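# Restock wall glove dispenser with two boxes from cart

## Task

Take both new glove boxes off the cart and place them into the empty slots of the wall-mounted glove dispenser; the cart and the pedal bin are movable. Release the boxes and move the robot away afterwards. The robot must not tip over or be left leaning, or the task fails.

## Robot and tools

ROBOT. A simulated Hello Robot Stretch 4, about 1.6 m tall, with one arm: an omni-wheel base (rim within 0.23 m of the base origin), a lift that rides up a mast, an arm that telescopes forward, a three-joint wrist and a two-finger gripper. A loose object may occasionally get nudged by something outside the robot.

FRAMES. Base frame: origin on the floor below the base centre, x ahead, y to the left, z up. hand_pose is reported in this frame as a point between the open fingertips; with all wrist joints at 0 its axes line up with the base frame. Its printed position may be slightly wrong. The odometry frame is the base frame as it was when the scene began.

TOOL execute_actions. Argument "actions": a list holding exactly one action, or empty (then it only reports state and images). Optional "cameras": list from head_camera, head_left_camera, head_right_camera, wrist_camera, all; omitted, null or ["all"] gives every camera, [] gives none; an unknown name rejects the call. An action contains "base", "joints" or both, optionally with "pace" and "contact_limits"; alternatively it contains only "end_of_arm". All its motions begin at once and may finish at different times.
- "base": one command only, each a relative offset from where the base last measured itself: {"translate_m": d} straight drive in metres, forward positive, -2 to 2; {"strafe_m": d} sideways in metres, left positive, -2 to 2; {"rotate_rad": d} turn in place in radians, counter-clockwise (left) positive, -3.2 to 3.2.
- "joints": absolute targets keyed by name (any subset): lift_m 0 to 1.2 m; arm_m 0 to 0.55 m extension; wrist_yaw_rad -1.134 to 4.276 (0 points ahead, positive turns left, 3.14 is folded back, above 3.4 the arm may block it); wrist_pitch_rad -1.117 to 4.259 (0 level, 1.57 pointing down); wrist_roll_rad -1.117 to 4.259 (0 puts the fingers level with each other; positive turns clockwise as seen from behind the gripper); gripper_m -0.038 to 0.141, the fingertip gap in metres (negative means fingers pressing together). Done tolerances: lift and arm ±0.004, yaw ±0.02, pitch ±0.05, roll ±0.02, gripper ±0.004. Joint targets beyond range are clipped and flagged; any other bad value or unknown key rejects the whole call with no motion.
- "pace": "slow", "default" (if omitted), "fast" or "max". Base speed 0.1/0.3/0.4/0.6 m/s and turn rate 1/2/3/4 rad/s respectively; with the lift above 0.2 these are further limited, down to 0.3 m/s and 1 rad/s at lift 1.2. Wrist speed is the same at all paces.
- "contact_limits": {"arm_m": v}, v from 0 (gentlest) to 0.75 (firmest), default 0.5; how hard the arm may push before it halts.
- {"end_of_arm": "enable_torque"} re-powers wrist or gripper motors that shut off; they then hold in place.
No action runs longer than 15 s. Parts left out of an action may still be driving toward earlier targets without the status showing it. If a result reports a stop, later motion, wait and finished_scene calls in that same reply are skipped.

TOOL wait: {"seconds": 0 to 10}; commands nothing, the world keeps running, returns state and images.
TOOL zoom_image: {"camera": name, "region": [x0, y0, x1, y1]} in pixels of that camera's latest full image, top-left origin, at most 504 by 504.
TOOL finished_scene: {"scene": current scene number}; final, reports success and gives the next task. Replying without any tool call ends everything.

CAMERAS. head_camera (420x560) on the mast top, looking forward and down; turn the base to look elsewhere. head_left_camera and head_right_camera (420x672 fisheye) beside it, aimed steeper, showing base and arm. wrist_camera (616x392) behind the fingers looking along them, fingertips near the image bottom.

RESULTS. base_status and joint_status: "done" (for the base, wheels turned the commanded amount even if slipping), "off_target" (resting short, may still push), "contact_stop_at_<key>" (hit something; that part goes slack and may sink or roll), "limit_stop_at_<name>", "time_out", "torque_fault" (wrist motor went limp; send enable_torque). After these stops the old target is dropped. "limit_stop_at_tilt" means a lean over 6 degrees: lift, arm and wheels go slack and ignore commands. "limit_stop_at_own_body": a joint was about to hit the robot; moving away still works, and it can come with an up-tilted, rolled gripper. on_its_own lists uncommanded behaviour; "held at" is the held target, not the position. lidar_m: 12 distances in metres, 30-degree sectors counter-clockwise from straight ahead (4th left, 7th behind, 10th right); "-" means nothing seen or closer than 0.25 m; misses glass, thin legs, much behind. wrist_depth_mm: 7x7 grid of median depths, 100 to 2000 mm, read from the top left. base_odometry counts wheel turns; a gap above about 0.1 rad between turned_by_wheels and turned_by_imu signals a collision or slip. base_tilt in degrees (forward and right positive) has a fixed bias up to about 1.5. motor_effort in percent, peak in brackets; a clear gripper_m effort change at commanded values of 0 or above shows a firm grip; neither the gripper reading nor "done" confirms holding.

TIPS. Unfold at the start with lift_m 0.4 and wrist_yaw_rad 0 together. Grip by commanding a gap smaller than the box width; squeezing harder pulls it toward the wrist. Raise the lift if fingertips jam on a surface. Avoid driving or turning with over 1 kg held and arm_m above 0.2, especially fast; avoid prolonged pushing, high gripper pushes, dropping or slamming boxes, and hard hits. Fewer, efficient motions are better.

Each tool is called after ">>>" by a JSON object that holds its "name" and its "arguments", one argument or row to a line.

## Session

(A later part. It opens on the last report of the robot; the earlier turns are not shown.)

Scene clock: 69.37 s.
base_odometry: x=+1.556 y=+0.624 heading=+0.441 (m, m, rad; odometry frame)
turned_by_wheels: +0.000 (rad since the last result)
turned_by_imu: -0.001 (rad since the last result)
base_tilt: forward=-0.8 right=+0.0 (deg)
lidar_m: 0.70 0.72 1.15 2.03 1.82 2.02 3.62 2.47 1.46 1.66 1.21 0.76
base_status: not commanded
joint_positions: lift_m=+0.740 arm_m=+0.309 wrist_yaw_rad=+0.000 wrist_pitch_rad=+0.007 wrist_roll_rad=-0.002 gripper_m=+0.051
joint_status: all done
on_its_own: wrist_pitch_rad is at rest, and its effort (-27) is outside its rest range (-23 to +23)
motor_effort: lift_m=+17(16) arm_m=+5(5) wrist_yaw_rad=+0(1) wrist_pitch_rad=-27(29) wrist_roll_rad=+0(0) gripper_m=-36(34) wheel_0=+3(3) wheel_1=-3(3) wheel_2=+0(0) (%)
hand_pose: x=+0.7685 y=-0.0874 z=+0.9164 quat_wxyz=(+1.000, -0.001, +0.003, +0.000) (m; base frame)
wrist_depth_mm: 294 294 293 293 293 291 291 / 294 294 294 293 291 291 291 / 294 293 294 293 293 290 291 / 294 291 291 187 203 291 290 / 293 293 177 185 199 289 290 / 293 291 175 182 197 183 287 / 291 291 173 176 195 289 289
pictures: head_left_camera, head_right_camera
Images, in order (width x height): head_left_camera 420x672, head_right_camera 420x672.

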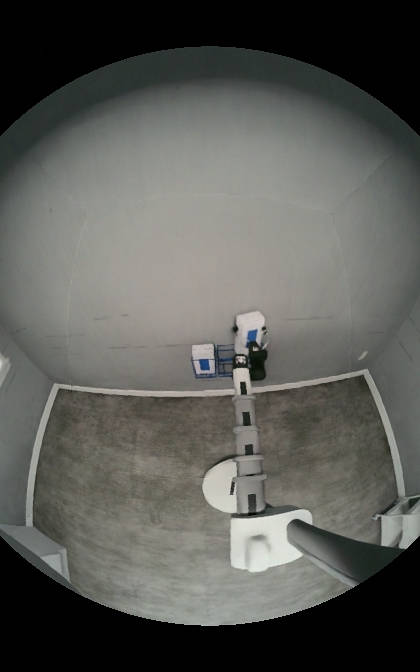

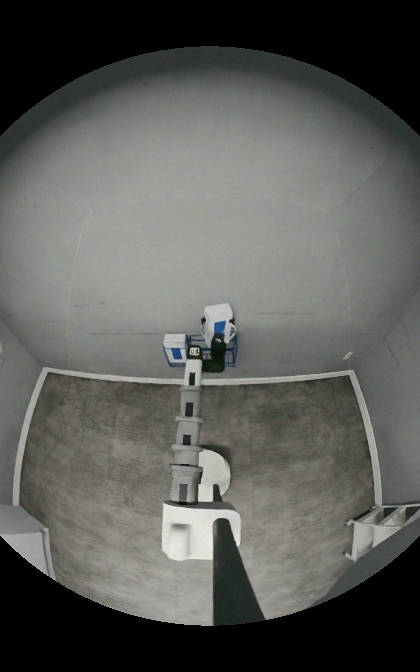

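>>> {"name": "execute_actions", "arguments": {
  "actions": [
    {"base":{"strafe_m":0.055},"joints":{"wrist_yaw_rad":-0.2},"pace":"slow"}
  ],
  "cameras": ["head_right_camera"]
}}

>>> {"name": "execute_actions", "arguments": {
  "actions": [
    {"joints":{"lift_m":0.64},"pace":"slow"}
  ],
  "cameras": ["head_right_camera"]
}}

>>> {"name": "zoom_image", "arguments": {
  "camera": "head_right_camera",
  "region": [130, 270, 270, 390]
}}

Scene clock: 73.63 s.
base_odometry: x=+1.533 y=+0.673 heading=+0.441 (m, m, rad; odometry frame)
turned_by_wheels: +0.000 (rad since the last result)
turned_by_imu: -0.002 (rad since the last result)
base_tilt: forward=-0.9 right=+0.0 (deg)
lidar_m: 0.69 0.82 1.13 1.98 1.77 1.94 3.61 2.54 1.51 1.71 1.19 0.75
base_status: done
joint_positions: lift_m=+0.740 arm_m=+0.309 wrist_yaw_rad=-0.200 wrist_pitch_rad=+0.007 wrist_roll_rad=-0.002 gripper_m=+0.051
joint_status: all done
on_its_own: wrist_pitch_rad is at rest, and its effort (-29) is outside its rest range (-23 to +23)
motor_effort: lift_m=+17(17) arm_m=+5(5) wrist_yaw_rad=+0(10) wrist_pitch_rad=-29(29) wrist_roll_rad=+0(1) gripper_m=-36(35) wheel_0=-4(10) wheel_1=+4(9) wheel_2=+0(0) (%)
hand_pose: x=+0.7454 y=-0.1430 z=+0.9164 quat_wxyz=(+0.995, -0.001, +0.003, -0.100) (m; base frame)
wrist_depth_mm: 277 289 303 315 330 349 368 / 277 287 301 315 334 349 366 / 276 287 301 315 330 347 366 / 276 286 293 187 203 347 364 / 276 287 177 184 200 345 362 / 274 282 174 182 197 182 362 / 274 286 173 176 195 342 362
pictures: head_right_camera
Images, in order (width x height): head_right_camera 420x672.

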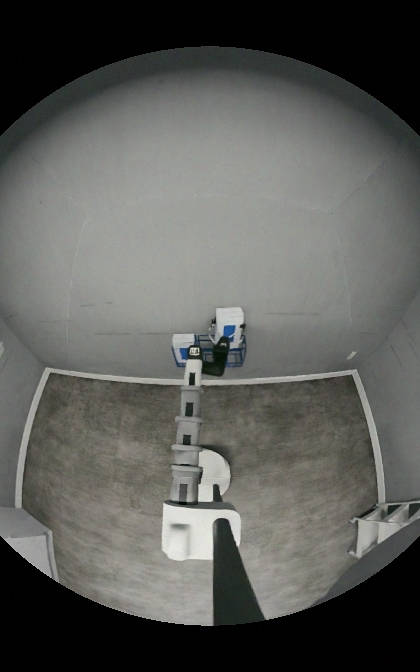

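Scene clock: 75.20 s.
torque_fault: wrist_pitch_rad switched itself off since the last result.
base_odometry: x=+1.533 y=+0.673 heading=+0.441 (m, m, rad; odometry frame)
turned_by_wheels: +0.000 (rad since the last result)
turned_by_imu: +0.000 (rad since the last result)
base_tilt: forward=-0.9 right=+0.0 (deg)
lidar_m: 0.69 0.83 1.11 1.99 1.75 1.95 3.62 2.55 1.52 1.71 1.21 0.74
base_status: not commanded
joint_positions: lift_m=+0.660 arm_m=+0.309 wrist_yaw_rad=-0.200 wrist_pitch_rad=-0.138 wrist_roll_rad=-0.001 gripper_m=+0.051
joint_status: lift_m contact_stop (moved -0.080 of -0.100)
on_its_own: lift_m is slack since a contact_stop (your +0.640 is given up); wrist_pitch_rad is off since a torque_fault, until you send "end_of_arm": "enable_torque" (its first target -0.003 is given up)
motor_effort: lift_m=+18(20) arm_m=+5(5) wrist_yaw_rad=+1(1) wrist_pitch_rad=-1(99) wrist_roll_rad=-1(0) gripper_m=-33(40) wheel_0=-3(4) wheel_1=+3(5) wheel_2=+1(1) (%)
hand_pose: x=+0.7428 y=-0.1425 z=+0.8778 quat_wxyz=(+0.993, -0.008, -0.068, -0.100) (m; base frame)
wrist_depth_mm: 307 320 338 355 375 397 415 / 300 315 329 345 366 384 404 / 293 306 322 336 353 373 392 / 286 300 215 193 211 364 382 / 279 291 189 188 204 353 368 / 273 282 175 182 196 182 357 / 268 277 170 173 191 330 343
pictures: head_right_camera
Images, in order (width x height): head_right_camera 420x672.

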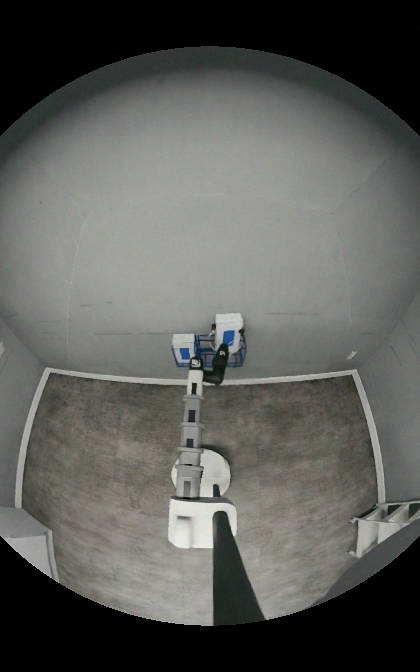

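Region (130, 270, 270, 390) of head_right_camera's 420x672 image, scaled by 3.600, with more detail than that image has; it fills the top 432 rows of this view, and the rest is white.

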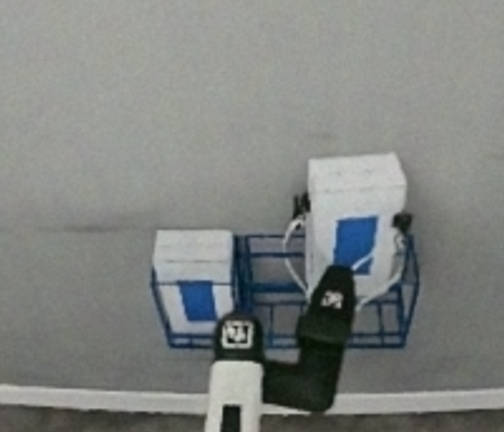

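>>> {"name": "execute_actions", "arguments": {
  "actions": [
    {"end_of_arm":"enable_torque"}
  ],
  "cameras": []
}}

>>> {"name": "execute_actions", "arguments": {
  "actions": [
    {"joints":{"lift_m":0.76,"wrist_pitch_rad":0.0},"pace":"slow"}
  ],
  "cameras": ["head_right_camera","head_left_camera"]
}}

>>> {"name": "zoom_image", "arguments": {
  "camera": "head_right_camera",
  "region": [160, 290, 270, 380]
}}

>>> {"name": "zoom_image", "arguments": {
  "camera": "head_left_camera",
  "region": [190, 300, 300, 390]
}}

Scene clock: 78.50 s.
base_odometry: x=+1.533 y=+0.673 heading=+0.441 (m, m, rad; odometry frame)
turned_by_wheels: +0.000 (rad since the last result)
turned_by_imu: -0.001 (rad since the last result)
base_tilt: forward=-0.9 right=+0.0 (deg)
lidar_m: 0.69 0.84 1.13 1.98 1.77 1.96 3.62 2.53 1.51 1.70 1.17 0.72
base_status: not commanded
joint_positions: lift_m=+0.660 arm_m=+0.309 wrist_yaw_rad=-0.200 wrist_pitch_rad=-0.138 wrist_roll_rad=-0.001 gripper_m=+0.051
joint_status: not commanded
end_of_arm: enable_torque: each motor that was off is on again
on_its_own: wrist_pitch_rad is held at -0.138, not at its first target -0.003, since a torque_fault; lift_m is slack since a contact_stop (your +0.640 is given up)
motor_effort: lift_m=+18(18) arm_m=+5(5) wrist_yaw_rad=+0(1) wrist_pitch_rad=-2(1) wrist_roll_rad=+0(1) gripper_m=-35(33) wheel_0=-3(3) wheel_1=+3(3) wheel_2=+1(1) (%)
hand_pose: x=+0.7428 y=-0.1425 z=+0.8778 quat_wxyz=(+0.993, -0.008, -0.068, -0.100) (m; base frame)
wrist_depth_mm: 307 322 336 353 375 392 418 / 301 314 327 345 362 384 402 / 293 307 320 336 353 370 389 / 287 298 216 193 211 362 379 / 281 291 189 188 203 351 366 / 274 281 176 182 196 181 357 / 268 277 170 173 190 330 345
pictures: none
No camera images: the call's "cameras" was empty. Leave "cameras" out to get every camera's image.

Scene clock: 80.20 s.
base_odometry: x=+1.533 y=+0.673 heading=+0.441 (m, m, rad; odometry frame)
turned_by_wheels: +0.000 (rad since the last result)
turned_by_imu: -0.001 (rad since the last result)
base_tilt: forward=-0.8 right=+0.0 (deg)
lidar_m: 0.70 0.84 1.15 1.97 1.78 1.93 3.64 2.54 1.50 1.71 1.18 0.74
base_status: not commanded
joint_positions: lift_m=+0.759 arm_m=+0.309 wrist_yaw_rad=-0.200 wrist_pitch_rad=+0.009 wrist_roll_rad=-0.001 gripper_m=+0.051
joint_status: all done
on_its_own: wrist_pitch_rad is at rest, and its effort (-29) is outside its rest range (-23 to +23)
motor_effort: lift_m=+25(27) arm_m=+4(5) wrist_yaw_rad=+0(0) wrist_pitch_rad=-29(79) wrist_roll_rad=-1(1) gripper_m=-38(34) wheel_0=-3(3) wheel_1=+3(3) wheel_2=+1(1) (%)
hand_pose: x=+0.7454 y=-0.1430 z=+0.9350 quat_wxyz=(+0.995, +0.000, +0.005, -0.100) (m; base frame)
wrist_depth_mm: 276 289 301 315 330 349 368 / 276 287 301 315 330 349 364 / 276 287 300 315 330 347 366 / 276 287 294 188 204 347 364 / 274 286 177 184 200 345 364 / 274 283 174 182 196 183 362 / 274 286 173 176 195 343 362
pictures: head_left_camera, head_right_camera
Images, in order (width x height): head_left_camera 420x672, head_right_camera 420x672.

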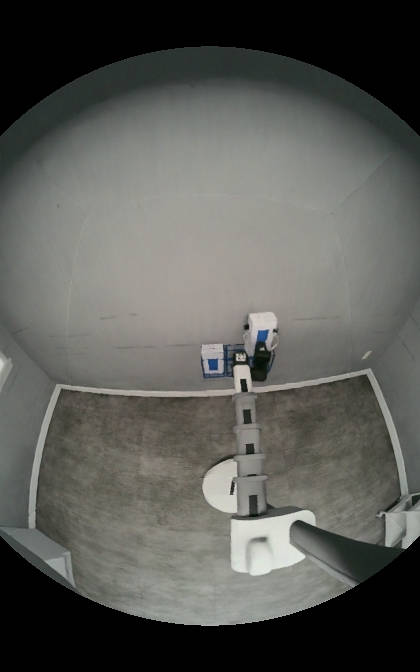

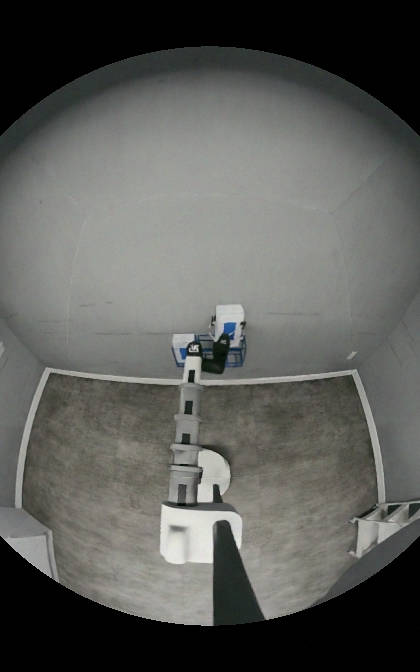

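Region (160, 290, 270, 380) of head_right_camera's 420x672 image, scaled by 4.582, with more detail than that image has; it fills the top 412 rows of this view, and the rest is white.

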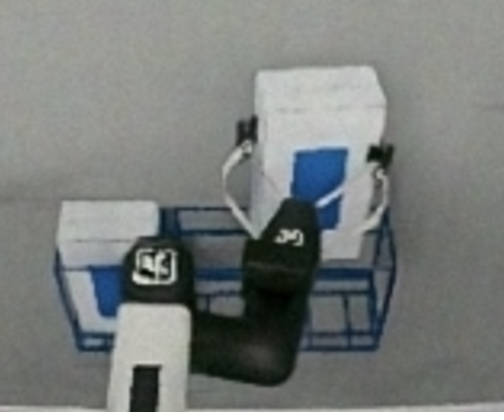

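Region (190, 300, 300, 390) of head_left_camera's 420x672 image, scaled by 4.582, with more detail than that image has; it fills the top 412 rows of this view, and the rest is white.

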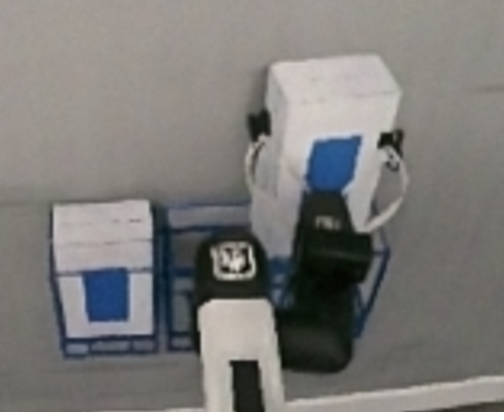

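>>> {"name": "execute_actions", "arguments": {
  "actions": [
    {"base":{"strafe_m":-0.018},"joints":{"arm_m":0.35},"pace":"slow"}
  ],
  "cameras": ["head_right_camera"]
}}

>>> {"name": "zoom_image", "arguments": {
  "camera": "head_right_camera",
  "region": [160, 290, 270, 380]
}}

Scene clock: 84.47 s.
base_odometry: x=+1.540 y=+0.657 heading=+0.441 (m, m, rad; odometry frame)
turned_by_wheels: +0.000 (rad since the last result)
turned_by_imu: -0.002 (rad since the last result)
base_tilt: forward=-0.9 right=+0.0 (deg)
lidar_m: 0.71 0.73 1.13 2.00 1.77 1.97 3.62 2.51 1.48 1.70 1.17 0.77
base_status: done
joint_positions: lift_m=+0.759 arm_m=+0.349 wrist_yaw_rad=-0.200 wrist_pitch_rad=+0.009 wrist_roll_rad=-0.002 gripper_m=+0.051
joint_status: all done
on_its_own: wrist_pitch_rad is at rest, and its effort (-26) is outside its rest range (-23 to +23)
motor_effort: lift_m=+25(24) arm_m=+5(7) wrist_yaw_rad=+0(0) wrist_pitch_rad=-26(29) wrist_roll_rad=-1(2) gripper_m=-34(35) wheel_0=+3(6) wheel_1=-3(6) wheel_2=+0(0) (%)
hand_pose: x=+0.7853 y=-0.1430 z=+0.9350 quat_wxyz=(+0.995, +0.000, +0.005, -0.100) (m; base frame)
wrist_depth_mm: 240 251 263 276 289 304 319 / 240 250 262 274 287 303 317 / 240 251 262 273 287 303 317 / 240 250 256 187 203 303 317 / 239 250 177 184 199 301 317 / 239 245 174 182 197 182 314 / 238 249 173 176 195 300 310
pictures: head_right_camera
Images, in order (width x height): head_right_camera 420x672.

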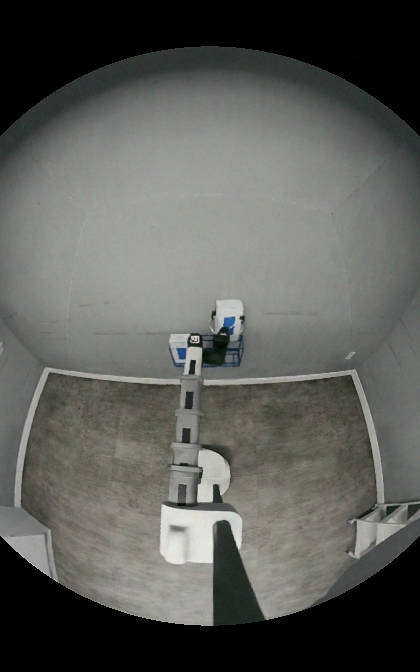

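Region (160, 290, 270, 380) of head_right_camera's 420x672 image, scaled by 4.582, with more detail than that image has; it fills the top 412 rows of this view, and the rest is white.

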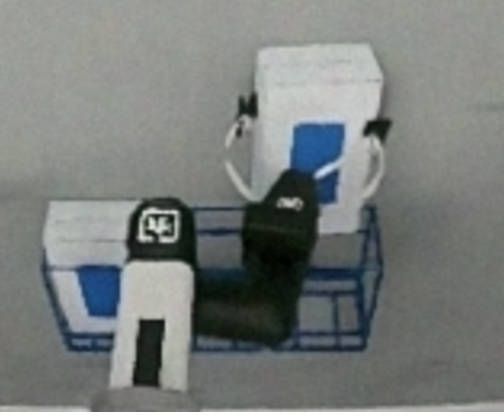

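Lower in a small step.

>>> {"name": "execute_actions", "arguments": {
  "actions": [
    {"joints":{"lift_m":0.68},"pace":"slow"}
  ],
  "cameras": ["head_right_camera"]
}}

>>> {"name": "zoom_image", "arguments": {
  "camera": "head_right_camera",
  "region": [160, 290, 270, 380]
}}

Scene clock: 87.67 s.
base_odometry: x=+1.540 y=+0.657 heading=+0.441 (m, m, rad; odometry frame)
turned_by_wheels: +0.000 (rad since the last result)
turned_by_imu: -0.001 (rad since the last result)
base_tilt: forward=-0.9 right=+0.0 (deg)
lidar_m: 0.71 0.74 1.13 2.00 1.78 1.98 3.61 2.54 1.47 1.69 1.21 0.73
base_status: not commanded
joint_positions: lift_m=+0.681 arm_m=+0.349 wrist_yaw_rad=-0.202 wrist_pitch_rad=-0.016 wrist_roll_rad=+0.000 gripper_m=+0.051
joint_status: all done
on_its_own: wrist_pitch_rad is at rest, and its effort (+45) is outside its rest range (-23 to +23)
motor_effort: lift_m=+8(21) arm_m=+5(5) wrist_yaw_rad=+6(5) wrist_pitch_rad=+45(45) wrist_roll_rad=-5(5) gripper_m=-38(33) wheel_0=+2(3) wheel_1=-3(3) wheel_2=+0(0) (%)
hand_pose: x=+0.7851 y=-0.1435 z=+0.8635 quat_wxyz=(+0.995, -0.001, -0.008, -0.101) (m; base frame)
wrist_depth_mm: 247 257 270 283 298 317 330 / 245 257 267 281 296 312 327 / 243 253 266 277 293 310 324 / 242 252 226 189 206 306 320 / 239 250 200 185 200 303 317 / 237 245 176 182 196 180 314 / 236 246 172 175 191 296 307
pictures: head_right_camera
Images, in order (width x height): head_right_camera 420x672.

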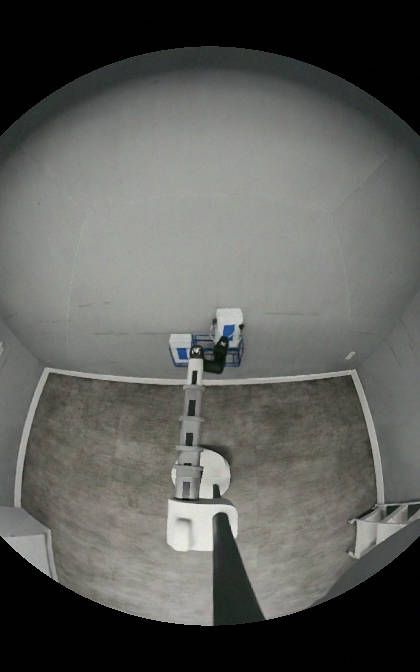

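Region (160, 290, 270, 380) of head_right_camera's 420x672 image, scaled by 4.582, with more detail than that image has; it fills the top 412 rows of this view, and the rest is white.

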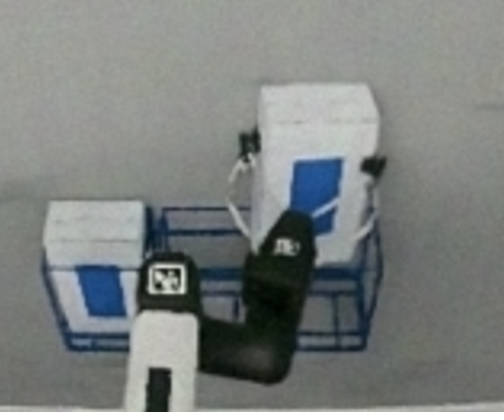

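>>> {"name": "execute_actions", "arguments": {
  "actions": [
    {"joints":{"lift_m":0.72},"pace":"slow"}
  ],
  "cameras": []
}}

>>> {"name": "execute_actions", "arguments": {
  "actions": [
    {"base":{"strafe_m":-0.012},"pace":"slow"}
  ],
  "cameras": []
}}

>>> {"name": "execute_actions", "arguments": {
  "actions": [
    {"joints":{"lift_m":0.68},"pace":"slow"}
  ],
  "cameras": ["head_right_camera","head_left_camera"]
}}

>>> {"name": "zoom_image", "arguments": {
  "camera": "head_right_camera",
  "region": [160, 290, 270, 380]
}}

>>> {"name": "zoom_image", "arguments": {
  "camera": "head_left_camera",
  "region": [180, 300, 290, 390]
}}

Scene clock: 92.53 s.
base_odometry: x=+1.540 y=+0.657 heading=+0.441 (m, m, rad; odometry frame)
turned_by_wheels: +0.000 (rad since the last result)
turned_by_imu: -0.002 (rad since the last result)
base_tilt: forward=-0.8 right=-0.1 (deg)
lidar_m: 0.70 0.73 1.14 2.01 1.77 1.96 3.62 2.51 1.48 1.68 1.19 0.77
base_status: not commanded
joint_positions: lift_m=+0.719 arm_m=+0.349 wrist_yaw_rad=-0.200 wrist_pitch_rad=+0.009 wrist_roll_rad=-0.001 gripper_m=+0.051
joint_status: all done
on_its_own: wrist_pitch_rad is at rest, and its effort (-27) is outside its rest range (-23 to +23)
motor_effort: lift_m=+24(28) arm_m=+5(5) wrist_yaw_rad=+1(6) wrist_pitch_rad=-27(40) wrist_roll_rad=-1(4) gripper_m=-38(38) wheel_0=+2(2) wheel_1=-4(3) wheel_2=+0(0) (%)
hand_pose: x=+0.7853 y=-0.1431 z=+0.8950 quat_wxyz=(+0.995, +0.000, +0.005, -0.100) (m; base frame)
wrist_depth_mm: 241 251 263 276 289 304 317 / 240 251 262 274 287 304 319 / 241 251 262 274 287 303 317 / 240 250 257 187 204 303 315 / 239 250 177 184 199 301 315 / 239 246 175 182 196 183 315 / 238 248 173 176 195 300 310
pictures: none
No camera images: the call's "cameras" was empty. Leave "cameras" out to get every camera's image.

Scene clock: 93.47 s.
base_odometry: x=+1.545 y=+0.647 heading=+0.441 (m, m, rad; odometry frame)
turned_by_wheels: +0.000 (rad since the last result)
turned_by_imu: +0.000 (rad since the last result)
base_tilt: forward=-0.8 right=+0.0 (deg)
lidar_m: 0.71 0.73 1.16 2.01 1.79 2.01 3.61 2.48 1.46 1.68 1.18 0.76
base_status: done
joint_positions: lift_m=+0.719 arm_m=+0.349 wrist_yaw_rad=-0.200 wrist_pitch_rad=+0.009 wrist_roll_rad=-0.002 gripper_m=+0.051
joint_status: not commanded
on_its_own: wrist_pitch_rad is at rest, and its effort (-26) is outside its rest range (-23 to +23)
motor_effort: lift_m=+24(25) arm_m=+5(5) wrist_yaw_rad=+0(1) wrist_pitch_rad=-26(27) wrist_roll_rad=-1(1) gripper_m=-40(36) wheel_0=+4(8) wheel_1=-5(7) wheel_2=+0(0) (%)
hand_pose: x=+0.7854 y=-0.1430 z=+0.8950 quat_wxyz=(+0.995, +0.000, +0.005, -0.100) (m; base frame)
wrist_depth_mm: 241 251 262 276 289 306 319 / 241 251 262 276 290 303 317 / 240 250 263 273 287 301 319 / 240 250 256 188 204 303 317 / 239 250 177 184 199 301 315 / 239 245 174 182 197 183 314 / 238 249 173 176 195 298 312
pictures: none
No camera images: the call's "cameras" was empty. Leave "cameras" out to get every camera's image.

Scene clock: 94.63 s.
base_odometry: x=+1.545 y=+0.647 heading=+0.441 (m, m, rad; odometry frame)
turned_by_wheels: +0.000 (rad since the last result)
turned_by_imu: -0.001 (rad since the last result)
base_tilt: forward=-0.9 right=+0.0 (deg)
lidar_m: 0.71 0.73 1.13 2.01 1.79 1.99 3.63 2.49 1.48 1.69 1.21 0.77
base_status: not commanded
joint_positions: lift_m=+0.681 arm_m=+0.349 wrist_yaw_rad=-0.203 wrist_pitch_rad=-0.014 wrist_roll_rad=+0.000 gripper_m=+0.051
joint_status: all done
on_its_own: wrist_pitch_rad is at rest, and its effort (+41) is outside its rest range (-23 to +23)
motor_effort: lift_m=+8(19) arm_m=+5(5) wrist_yaw_rad=+8(7) wrist_pitch_rad=+41(44) wrist_roll_rad=-6(6) gripper_m=-35(39) wheel_0=+3(4) wheel_1=-5(5) wheel_2=+0(0) (%)
hand_pose: x=+0.7850 y=-0.1437 z=+0.8632 quat_wxyz=(+0.995, -0.001, -0.007, -0.101) (m; base frame)
wrist_depth_mm: 246 257 271 283 300 315 330 / 245 257 267 281 296 314 329 / 243 254 266 278 293 310 327 / 242 252 238 188 205 307 322 / 240 251 207 185 200 304 319 / 238 245 180 182 196 179 315 / 236 245 174 175 191 297 309
pictures: head_left_camera, head_right_camera
Images, in order (width x height): head_left_camera 420x672, head_right_camera 420x672.

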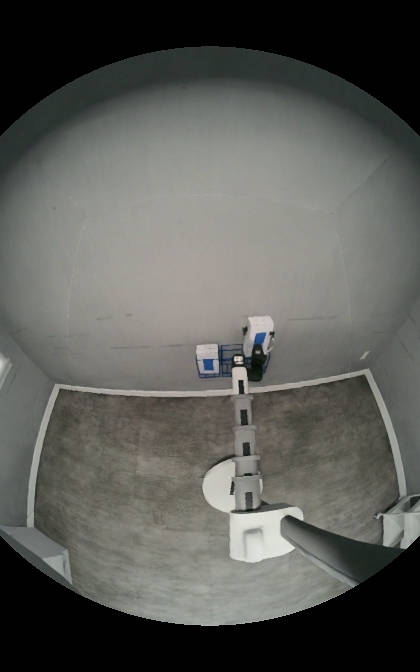

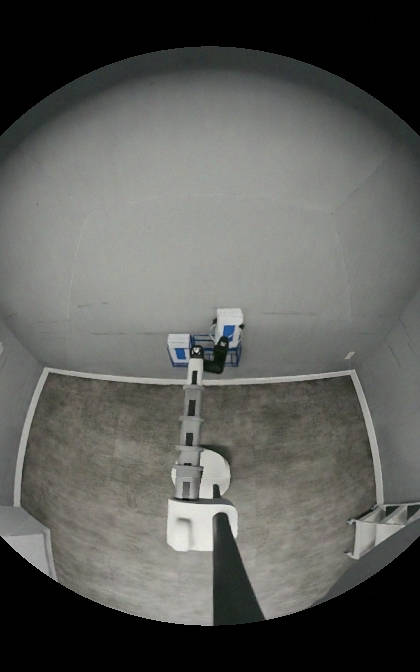

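Region (160, 290, 270, 380) of head_right_camera's 420x672 image, scaled by 4.582, with more detail than that image has; it fills the top 412 rows of this view, and the rest is white.

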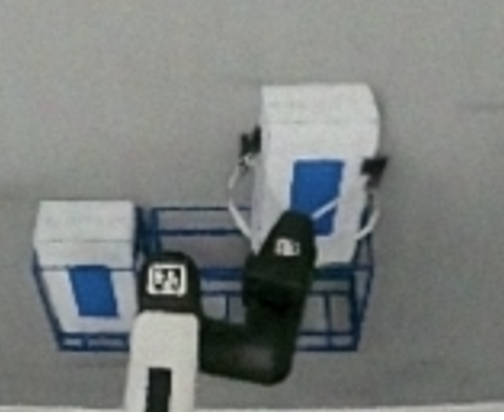

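Region (180, 300, 290, 390) of head_left_camera's 420x672 image, scaled by 4.582, with more detail than that image has; it fills the top 412 rows of this view, and the rest is white.

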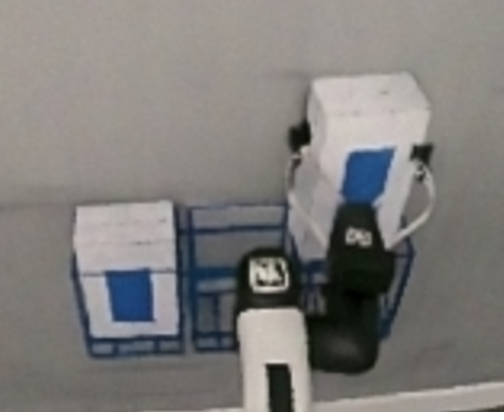

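>>> {"name": "execute_actions", "arguments": {
  "actions": [
    {"joints":{"lift_m":0.72},"pace":"slow"}
  ],
  "cameras": []
}}

>>> {"name": "execute_actions", "arguments": {
  "actions": [
    {"base":{"strafe_m":0.005},"joints":{"arm_m":0.372},"pace":"slow"}
  ],
  "cameras": []
}}

>>> {"name": "execute_actions", "arguments": {
  "actions": [
    {"joints":{"lift_m":0.67},"pace":"slow"}
  ],
  "cameras": ["head_right_camera"]
}}

>>> {"name": "zoom_image", "arguments": {
  "camera": "head_right_camera",
  "region": [160, 290, 270, 380]
}}

Scene clock: 100.13 s.
base_odometry: x=+1.545 y=+0.646 heading=+0.441 (m, m, rad; odometry frame)
turned_by_wheels: +0.000 (rad since the last result)
turned_by_imu: -0.002 (rad since the last result)
base_tilt: forward=-0.8 right=+0.0 (deg)
lidar_m: 0.71 0.75 1.14 2.00 1.78 2.01 3.63 2.46 1.47 1.68 1.21 0.77
base_status: not commanded
joint_positions: lift_m=+0.719 arm_m=+0.349 wrist_yaw_rad=-0.200 wrist_pitch_rad=+0.009 wrist_roll_rad=-0.001 gripper_m=+0.051
joint_status: all done
on_its_own: wrist_pitch_rad is at rest, and its effort (-28) is outside its rest range (-23 to +23)
motor_effort: lift_m=+24(23) arm_m=+5(5) wrist_yaw_rad=+1(7) wrist_pitch_rad=-28(40) wrist_roll_rad=-1(6) gripper_m=-38(38) wheel_0=+3(3) wheel_1=-5(5) wheel_2=+0(0) (%)
hand_pose: x=+0.7853 y=-0.1431 z=+0.8950 quat_wxyz=(+0.995, +0.000, +0.005, -0.100) (m; base frame)
wrist_depth_mm: 242 251 262 274 290 304 320 / 241 251 263 274 289 303 319 / 241 251 262 274 287 303 317 / 239 250 256 188 204 303 317 / 239 249 177 185 200 303 317 / 239 246 175 182 196 183 315 / 238 249 173 175 195 298 312
pictures: none
No camera images: the call's "cameras" was empty. Leave "cameras" out to get every camera's image.

Scene clock: 101.37 s.
base_odometry: x=+1.543 y=+0.651 heading=+0.441 (m, m, rad; odometry frame)
turned_by_wheels: +0.000 (rad since the last result)
turned_by_imu: +0.000 (rad since the last result)
base_tilt: forward=-0.8 right=+0.0 (deg)
lidar_m: 0.70 0.74 1.14 2.00 1.77 1.98 3.63 2.50 1.46 1.70 1.21 0.75
base_status: done
joint_positions: lift_m=+0.719 arm_m=+0.371 wrist_yaw_rad=-0.204 wrist_pitch_rad=+0.009 wrist_roll_rad=-0.002 gripper_m=+0.051
joint_status: all done
on_its_own: wrist_pitch_rad is at rest, and its effort (-29) is outside its rest range (-23 to +23)
motor_effort: lift_m=+24(24) arm_m=+8(7) wrist_yaw_rad=+12(12) wrist_pitch_rad=-29(27) wrist_roll_rad=+0(1) gripper_m=-30(37) wheel_0=-2(7) wheel_1=+3(5) wheel_2=+0(1) (%)
hand_pose: x=+0.8063 y=-0.1441 z=+0.8950 quat_wxyz=(+0.995, +0.000, +0.005, -0.102) (m; base frame)
wrist_depth_mm: 222 230 242 254 267 282 294 / 222 231 242 254 266 281 293 / 222 230 242 253 265 281 291 / 220 230 236 183 197 278 291 / 220 230 176 181 194 279 293 / 220 226 174 180 193 178 293 / 220 228 175 176 190 277 287
pictures: none
No camera images: the call's "cameras" was empty. Leave "cameras" out to get every camera's image.

Scene clock: 102.67 s.
base_odometry: x=+1.543 y=+0.651 heading=+0.441 (m, m, rad; odometry frame)
turned_by_wheels: +0.000 (rad since the last result)
turned_by_imu: -0.001 (rad since the last result)
base_tilt: forward=-0.9 right=+0.0 (deg)
lidar_m: 0.70 0.74 1.15 2.01 1.78 1.98 3.64 2.51 1.48 1.70 1.21 0.76
base_status: not commanded
joint_positions: lift_m=+0.671 arm_m=+0.371 wrist_yaw_rad=-0.207 wrist_pitch_rad=-0.028 wrist_roll_rad=-0.002 gripper_m=+0.051
joint_status: all done
on_its_own: wrist_yaw_rad is at rest, and its effort (+19) is outside its rest range (-13 to +13); wrist_pitch_rad is at rest, and its effort (+80) is outside its rest range (-23 to +23)
motor_effort: lift_m=+4(23) arm_m=+7(8) wrist_yaw_rad=+19(19) wrist_pitch_rad=+80(81) wrist_roll_rad=-1(1) gripper_m=-30(31) wheel_0=-2(2) wheel_1=+3(3) wheel_2=+0(0) (%)
hand_pose: x=+0.8060 y=-0.1447 z=+0.8575 quat_wxyz=(+0.995, -0.002, -0.014, -0.103) (m; base frame)
wrist_depth_mm: 230 240 253 265 279 294 310 / 228 237 249 263 277 291 306 / 226 236 246 258 272 289 301 / 223 233 239 185 198 283 297 / 222 231 213 182 195 282 294 / 218 225 175 180 193 177 290 / 216 224 183 123 188 273 282
pictures: head_right_camera
Images, in order (width x height): head_right_camera 420x672.

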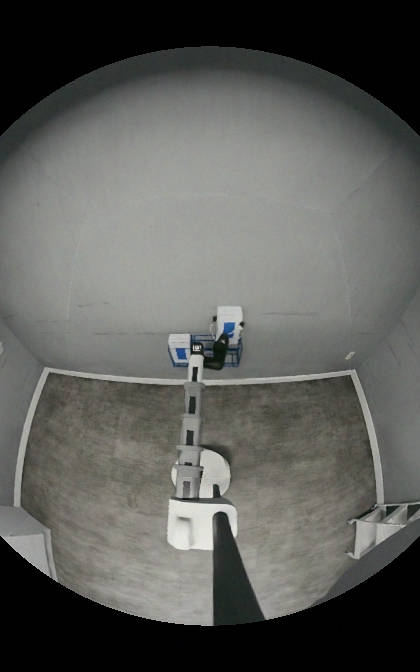

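Region (160, 290, 270, 380) of head_right_camera's 420x672 image, scaled by 4.582, with more detail than that image has; it fills the top 412 rows of this view, and the rest is white.

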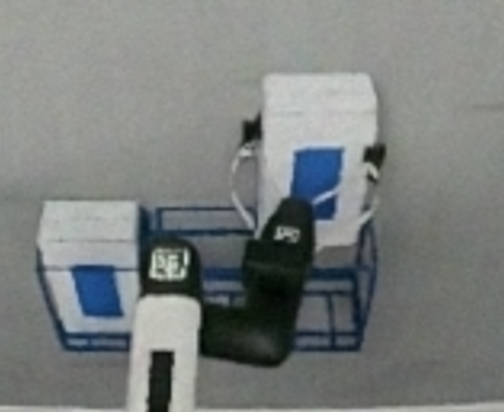

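>>> {"name": "execute_actions", "arguments": {
  "actions": [
    {"joints":{"lift_m":0.72},"pace":"slow"}
  ],
  "cameras": []
}}

>>> {"name": "execute_actions", "arguments": {
  "actions": [
    {"joints":{"arm_m":0.357},"pace":"slow"}
  ],
  "cameras": ["head_camera"]
}}

>>> {"name": "execute_actions", "arguments": {
  "actions": [
    {"joints":{"lift_m":0.68},"pace":"slow"}
  ],
  "cameras": ["head_camera"]
}}

>>> {"name": "zoom_image", "arguments": {
  "camera": "head_camera",
  "region": [150, 280, 290, 410]
}}

Scene clock: 107.40 s.
base_odometry: x=+1.543 y=+0.651 heading=+0.441 (m, m, rad; odometry frame)
turned_by_wheels: +0.000 (rad since the last result)
turned_by_imu: -0.002 (rad since the last result)
base_tilt: forward=-0.8 right=+0.0 (deg)
lidar_m: 0.70 0.74 1.14 2.00 1.79 1.97 3.62 2.49 1.47 1.69 1.18 0.76
base_status: not commanded
joint_positions: lift_m=+0.719 arm_m=+0.371 wrist_yaw_rad=-0.206 wrist_pitch_rad=+0.011 wrist_roll_rad=-0.002 gripper_m=+0.051
joint_status: all done
on_its_own: wrist_yaw_rad is at rest, and its effort (+17) is outside its rest range (-13 to +13); wrist_pitch_rad is at rest, and its effort (-32) is outside its rest range (-23 to +23)
motor_effort: lift_m=+25(23) arm_m=+7(7) wrist_yaw_rad=+17(19) wrist_pitch_rad=-32(82) wrist_roll_rad=+0(1) gripper_m=-33(32) wheel_0=-2(2) wheel_1=+4(4) wheel_2=+0(0) (%)
hand_pose: x=+0.8062 y=-0.1446 z=+0.8945 quat_wxyz=(+0.995, +0.000, +0.006, -0.103) (m; base frame)
wrist_depth_mm: 220 230 242 254 266 281 294 / 221 230 241 252 267 281 294 / 220 229 241 253 266 281 294 / 220 229 236 183 198 281 293 / 220 229 200 181 194 281 293 / 220 226 176 181 193 179 291 / 220 228 198 175 191 277 290
pictures: none
No camera images: the call's "cameras" was empty. Leave "cameras" out to get every camera's image.

Scene clock: 108.47 s.
base_odometry: x=+1.543 y=+0.651 heading=+0.441 (m, m, rad; odometry frame)
turned_by_wheels: +0.000 (rad since the last result)
turned_by_imu: +0.000 (rad since the last result)
base_tilt: forward=-0.9 right=+0.0 (deg)
lidar_m: 0.70 0.76 1.13 2.00 1.78 1.99 3.64 2.49 1.49 1.68 1.19 0.74
base_status: not commanded
joint_positions: lift_m=+0.719 arm_m=+0.358 wrist_yaw_rad=-0.200 wrist_pitch_rad=+0.010 wrist_roll_rad=-0.002 gripper_m=+0.051
joint_status: all done
on_its_own: wrist_pitch_rad is at rest, and its effort (-30) is outside its rest range (-23 to +23)
motor_effort: lift_m=+25(25) arm_m=-5(7) wrist_yaw_rad=+1(17) wrist_pitch_rad=-30(31) wrist_roll_rad=-1(1) gripper_m=-35(33) wheel_0=-2(2) wheel_1=+3(3) wheel_2=+0(0) (%)
hand_pose: x=+0.7941 y=-0.1431 z=+0.8949 quat_wxyz=(+0.995, +0.000, +0.005, -0.100) (m; base frame)
wrist_depth_mm: 233 242 255 266 279 293 309 / 233 243 254 265 278 294 307 / 233 242 253 265 278 293 307 / 232 241 248 187 203 293 306 / 232 241 176 183 199 293 306 / 231 237 175 181 197 183 304 / 231 240 173 176 194 290 300
pictures: head_camera
Images, in order (width x height): head_camera 420x560.

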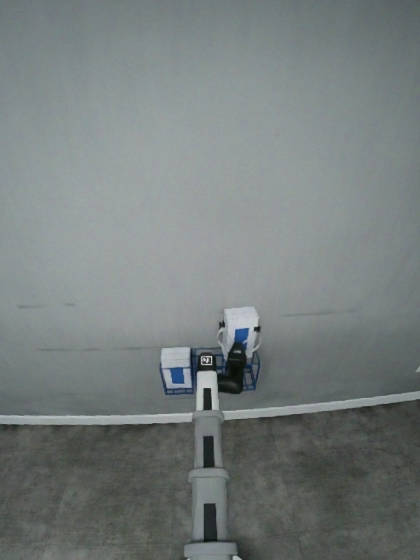

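Scene clock: 109.63 s.
base_odometry: x=+1.543 y=+0.651 heading=+0.441 (m, m, rad; odometry frame)
turned_by_wheels: +0.000 (rad since the last result)
turned_by_imu: -0.001 (rad since the last result)
base_tilt: forward=-0.9 right=+0.0 (deg)
lidar_m: 0.69 0.75 1.15 2.00 1.77 1.98 3.63 2.50 1.48 1.69 1.20 0.76
base_status: not commanded
joint_positions: lift_m=+0.681 arm_m=+0.358 wrist_yaw_rad=-0.202 wrist_pitch_rad=-0.015 wrist_roll_rad=+0.000 gripper_m=+0.051
joint_status: all done
on_its_own: wrist_pitch_rad is at rest, and its effort (+45) is outside its rest range (-23 to +23)
motor_effort: lift_m=+8(26) arm_m=-5(5) wrist_yaw_rad=+7(6) wrist_pitch_rad=+45(44) wrist_roll_rad=-6(7) gripper_m=-35(34) wheel_0=-2(2) wheel_1=+3(3) wheel_2=+0(0) (%)
hand_pose: x=+0.7938 y=-0.1436 z=+0.8634 quat_wxyz=(+0.995, -0.001, -0.008, -0.101) (m; base frame)
wrist_depth_mm: 239 249 260 273 287 304 320 / 237 247 259 271 286 301 317 / 236 246 257 270 283 298 312 / 235 244 232 187 204 296 309 / 233 242 204 185 200 293 306 / 230 236 180 182 196 179 304 / 229 237 173 175 191 287 298
pictures: head_camera
Images, in order (width x height): head_camera 420x560.

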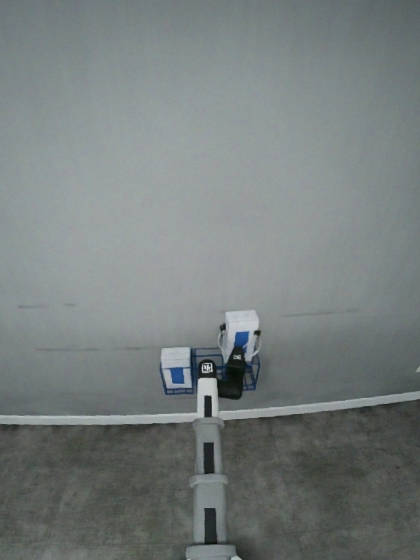

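Region (150, 280, 290, 410) of head_camera's 420x560 image, scaled by 3.600, with more detail than that image has; it fills the top 468 rows of this view, and the rest is white.

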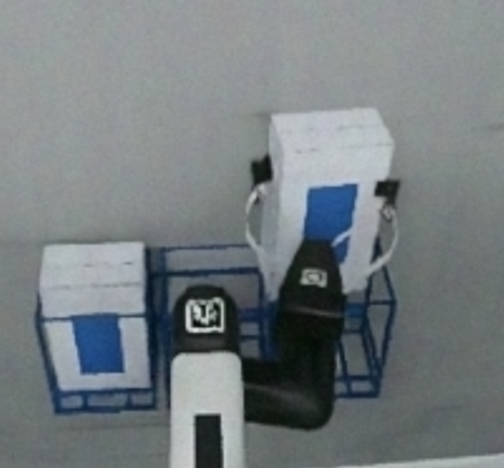

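>>> {"name": "execute_actions", "arguments": {
  "actions": [
    {"joints":{"lift_m":0.72},"pace":"slow"}
  ],
  "cameras": []
}}

>>> {"name": "execute_actions", "arguments": {
  "actions": [
    {"base":{"strafe_m":-0.017},"pace":"slow"}
  ],
  "cameras": []
}}

>>> {"name": "execute_actions", "arguments": {
  "actions": [
    {"joints":{"lift_m":0.68},"pace":"slow"}
  ],
  "cameras": ["head_camera"]
}}

>>> {"name": "zoom_image", "arguments": {
  "camera": "head_camera",
  "region": [150, 280, 290, 410]
}}

Scene clock: 114.17 s.
base_odometry: x=+1.543 y=+0.651 heading=+0.441 (m, m, rad; odometry frame)
turned_by_wheels: +0.000 (rad since the last result)
turned_by_imu: -0.002 (rad since the last result)
base_tilt: forward=-0.9 right=+0.0 (deg)
lidar_m: 0.69 0.75 1.13 2.00 1.78 1.98 3.63 2.48 1.48 1.68 1.20 0.74
base_status: not commanded
joint_positions: lift_m=+0.719 arm_m=+0.358 wrist_yaw_rad=-0.200 wrist_pitch_rad=+0.009 wrist_roll_rad=-0.001 gripper_m=+0.051
joint_status: all done
on_its_own: wrist_pitch_rad is at rest, and its effort (-26) is outside its rest range (-23 to +23)
motor_effort: lift_m=+24(24) arm_m=-5(5) wrist_yaw_rad=+1(6) wrist_pitch_rad=-26(43) wrist_roll_rad=-1(6) gripper_m=-36(37) wheel_0=-2(2) wheel_1=+3(3) wheel_2=+0(0) (%)
hand_pose: x=+0.7941 y=-0.1431 z=+0.8951 quat_wxyz=(+0.995, +0.000, +0.005, -0.100) (m; base frame)
wrist_depth_mm: 233 243 255 266 279 296 307 / 232 244 254 266 279 293 307 / 232 243 254 266 277 293 307 / 232 242 248 187 203 293 307 / 233 242 177 184 199 291 304 / 231 237 174 182 197 183 303 / 231 240 173 176 195 289 301
pictures: none
No camera images: the call's "cameras" was empty. Leave "cameras" out to get every camera's image.

Scene clock: 115.23 s.
base_odometry: x=+1.550 y=+0.636 heading=+0.441 (m, m, rad; odometry frame)
turned_by_wheels: +0.000 (rad since the last result)
turned_by_imu: +0.000 (rad since the last result)
base_tilt: forward=-0.9 right=+0.0 (deg)
lidar_m: 0.69 0.72 1.12 2.01 1.80 2.00 3.62 2.46 1.45 1.67 1.18 0.73
base_status: done
joint_positions: lift_m=+0.719 arm_m=+0.358 wrist_yaw_rad=-0.200 wrist_pitch_rad=+0.009 wrist_roll_rad=-0.002 gripper_m=+0.051
joint_status: not commanded
on_its_own: wrist_pitch_rad is at rest, and its effort (-27) is outside its rest range (-23 to +23)
motor_effort: lift_m=+24(24) arm_m=-5(5) wrist_yaw_rad=+0(1) wrist_pitch_rad=-27(29) wrist_roll_rad=-2(2) gripper_m=-35(35) wheel_0=+4(11) wheel_1=-6(9) wheel_2=+0(1) (%)
hand_pose: x=+0.7941 y=-0.1430 z=+0.8951 quat_wxyz=(+0.995, +0.000, +0.005, -0.100) (m; base frame)
wrist_depth_mm: 234 243 255 267 281 296 307 / 233 243 254 266 278 294 307 / 233 243 254 265 279 293 306 / 232 242 249 187 204 293 306 / 233 242 177 185 200 293 304 / 232 238 174 182 196 183 304 / 231 241 173 176 195 291 301
pictures: none
No camera images: the call's "cameras" was empty. Leave "cameras" out to get every camera's image.

Scene clock: 116.40 s.
base_odometry: x=+1.550 y=+0.636 heading=+0.441 (m, m, rad; odometry frame)
turned_by_wheels: +0.000 (rad since the last result)
turned_by_imu: -0.001 (rad since the last result)
base_tilt: forward=-0.9 right=+0.0 (deg)
lidar_m: 0.71 0.74 1.12 2.03 1.79 2.01 3.62 2.47 1.47 1.67 1.18 0.76
base_status: not commanded
joint_positions: lift_m=+0.681 arm_m=+0.358 wrist_yaw_rad=-0.202 wrist_pitch_rad=-0.013 wrist_roll_rad=+0.000 gripper_m=+0.051
joint_status: all done
on_its_own: wrist_pitch_rad is at rest, and its effort (+33) is outside its rest range (-23 to +23)
motor_effort: lift_m=+9(27) arm_m=-5(4) wrist_yaw_rad=+6(7) wrist_pitch_rad=+33(36) wrist_roll_rad=-7(6) gripper_m=-37(37) wheel_0=+3(5) wheel_1=-6(5) wheel_2=+0(0) (%)
hand_pose: x=+0.7938 y=-0.1436 z=+0.8626 quat_wxyz=(+0.995, +0.000, -0.006, -0.101) (m; base frame)
wrist_depth_mm: 238 250 262 274 289 304 319 / 237 248 259 273 285 303 315 / 235 245 257 271 283 300 314 / 235 244 250 188 206 297 310 / 233 242 208 185 200 294 307 / 231 237 180 182 195 181 304 / 229 237 174 175 191 286 298
pictures: head_camera
Images, in order (width x height): head_camera 420x560.

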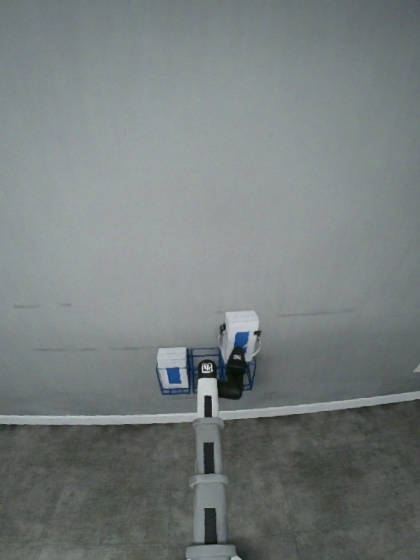

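Region (150, 280, 290, 410) of head_camera's 420x560 image, scaled by 3.600, with more detail than that image has; it fills the top 468 rows of this view, and the rest is white.

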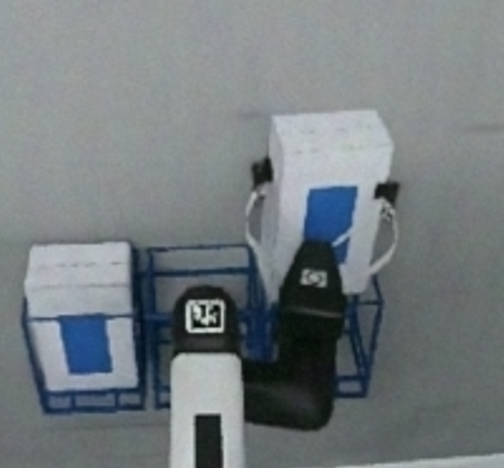

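>>> {"name": "execute_actions", "arguments": {
  "actions": [
    {"joints":{"lift_m":0.72},"pace":"slow"}
  ],
  "cameras": []
}}

>>> {"name": "execute_actions", "arguments": {
  "actions": [
    {"base":{"strafe_m":0.01},"joints":{"wrist_pitch_rad":-0.09,"arm_m":0.352},"pace":"slow"}
  ],
  "cameras": []
}}

>>> {"name": "execute_actions", "arguments": {
  "actions": [
    {"joints":{"lift_m":0.66},"pace":"slow"}
  ],
  "cameras": ["head_camera","wrist_camera"]
}}

>>> {"name": "zoom_image", "arguments": {
  "camera": "head_camera",
  "region": [150, 280, 290, 410]
}}

Scene clock: 125.27 s.
base_odometry: x=+1.550 y=+0.636 heading=+0.441 (m, m, rad; odometry frame)
turned_by_wheels: +0.000 (rad since the last result)
turned_by_imu: -0.002 (rad since the last result)
base_tilt: forward=-0.9 right=+0.0 (deg)
lidar_m: 0.70 0.74 1.14 2.02 1.77 2.01 3.62 2.47 1.46 1.66 1.20 0.74
base_status: not commanded
joint_positions: lift_m=+0.719 arm_m=+0.358 wrist_yaw_rad=-0.200 wrist_pitch_rad=+0.009 wrist_roll_rad=-0.001 gripper_m=+0.051
joint_status: all done
on_its_own: wrist_pitch_rad is at rest, and its effort (-30) is outside its rest range (-23 to +23)
motor_effort: lift_m=+24(23) arm_m=-5(5) wrist_yaw_rad=+1(6) wrist_pitch_rad=-30(35) wrist_roll_rad=+0(6) gripper_m=-34(33) wheel_0=+3(3) wheel_1=-5(5) wheel_2=+0(0) (%)
hand_pose: x=+0.7941 y=-0.1431 z=+0.8951 quat_wxyz=(+0.995, +0.000, +0.005, -0.100) (m; base frame)
wrist_depth_mm: 234 243 254 267 281 296 309 / 233 243 254 266 279 294 307 / 233 243 254 265 279 294 306 / 233 242 248 188 204 293 307 / 232 242 177 184 200 293 306 / 232 238 174 182 197 182 304 / 231 241 172 176 195 289 301
pictures: none
No camera images: the call's "cameras" was empty. Leave "cameras" out to get every camera's image.

Scene clock: 126.13 s.
base_odometry: x=+1.546 y=+0.645 heading=+0.441 (m, m, rad; odometry frame)
turned_by_wheels: +0.000 (rad since the last result)
turned_by_imu: +0.000 (rad since the last result)
base_tilt: forward=-0.9 right=+0.0 (deg)
lidar_m: 0.70 0.73 1.13 2.01 1.79 1.98 3.62 2.48 1.46 1.68 1.21 0.77
base_status: done
joint_positions: lift_m=+0.720 arm_m=+0.353 wrist_yaw_rad=-0.200 wrist_pitch_rad=-0.080 wrist_roll_rad=-0.002 gripper_m=+0.051
joint_status: all done
on_its_own: wrist_pitch_rad is at rest, and its effort (-28) is outside its rest range (-23 to +23)
motor_effort: lift_m=+24(24) arm_m=-5(6) wrist_yaw_rad=+0(1) wrist_pitch_rad=-28(32) wrist_roll_rad=-1(1) gripper_m=-32(33) wheel_0=-5(7) wheel_1=+4(6) wheel_2=+0(1) (%)
hand_pose: x=+0.7882 y=-0.1428 z=+0.9209 quat_wxyz=(+0.994, -0.005, -0.040, -0.100) (m; base frame)
wrist_depth_mm: 252 262 276 290 306 322 338 / 249 260 271 285 300 317 332 / 245 255 267 281 294 310 325 / 243 252 258 189 204 304 320 / 239 249 177 184 200 301 314 / 236 241 174 182 196 183 307 / 233 241 173 175 194 287 300
pictures: none
No camera images: the call's "cameras" was empty. Leave "cameras" out to get every camera's image.

Scene clock: 127.50 s.
base_odometry: x=+1.546 y=+0.645 heading=+0.441 (m, m, rad; odometry frame)
turned_by_wheels: +0.000 (rad since the last result)
turned_by_imu: -0.001 (rad since the last result)
base_tilt: forward=-0.9 right=-0.1 (deg)
lidar_m: 0.71 0.73 1.14 2.01 1.78 1.98 3.62 2.50 1.47 1.68 1.19 0.76
base_status: not commanded
joint_positions: lift_m=+0.661 arm_m=+0.353 wrist_yaw_rad=-0.202 wrist_pitch_rad=-0.100 wrist_roll_rad=+0.000 gripper_m=+0.051
joint_status: all done
on_its_own: wrist_pitch_rad is at rest, and its effort (+27) is outside its rest range (-23 to +23)
motor_effort: lift_m=+10(23) arm_m=-5(5) wrist_yaw_rad=+5(5) wrist_pitch_rad=+27(30) wrist_roll_rad=-5(5) gripper_m=-33(35) wheel_0=-5(5) wheel_1=+4(4) wheel_2=+0(0) (%)
hand_pose: x=+0.7875 y=-0.1432 z=+0.8677 quat_wxyz=(+0.994, -0.005, -0.050, -0.101) (m; base frame)
wrist_depth_mm: 258 271 285 298 314 332 351 / 254 265 278 293 307 325 342 / 249 259 271 287 298 315 332 / 244 254 233 189 205 307 325 / 240 250 204 186 200 301 317 / 235 241 176 182 196 181 309 / 231 239 174 175 191 287 298
pictures: head_camera, wrist_camera
Images, in order (width x height): head_camera 420x560, wrist_camera 616x392.

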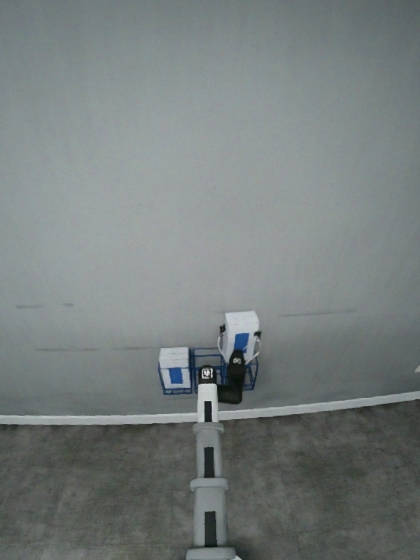

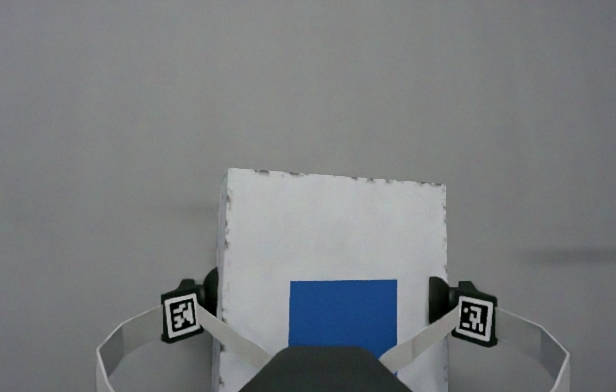

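Region (150, 280, 290, 410) of head_camera's 420x560 image, scaled by 3.600, with more detail than that image has; it fills the top 468 rows of this view, and the rest is white.

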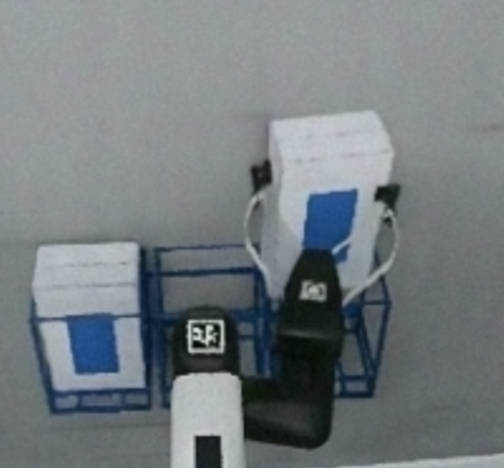

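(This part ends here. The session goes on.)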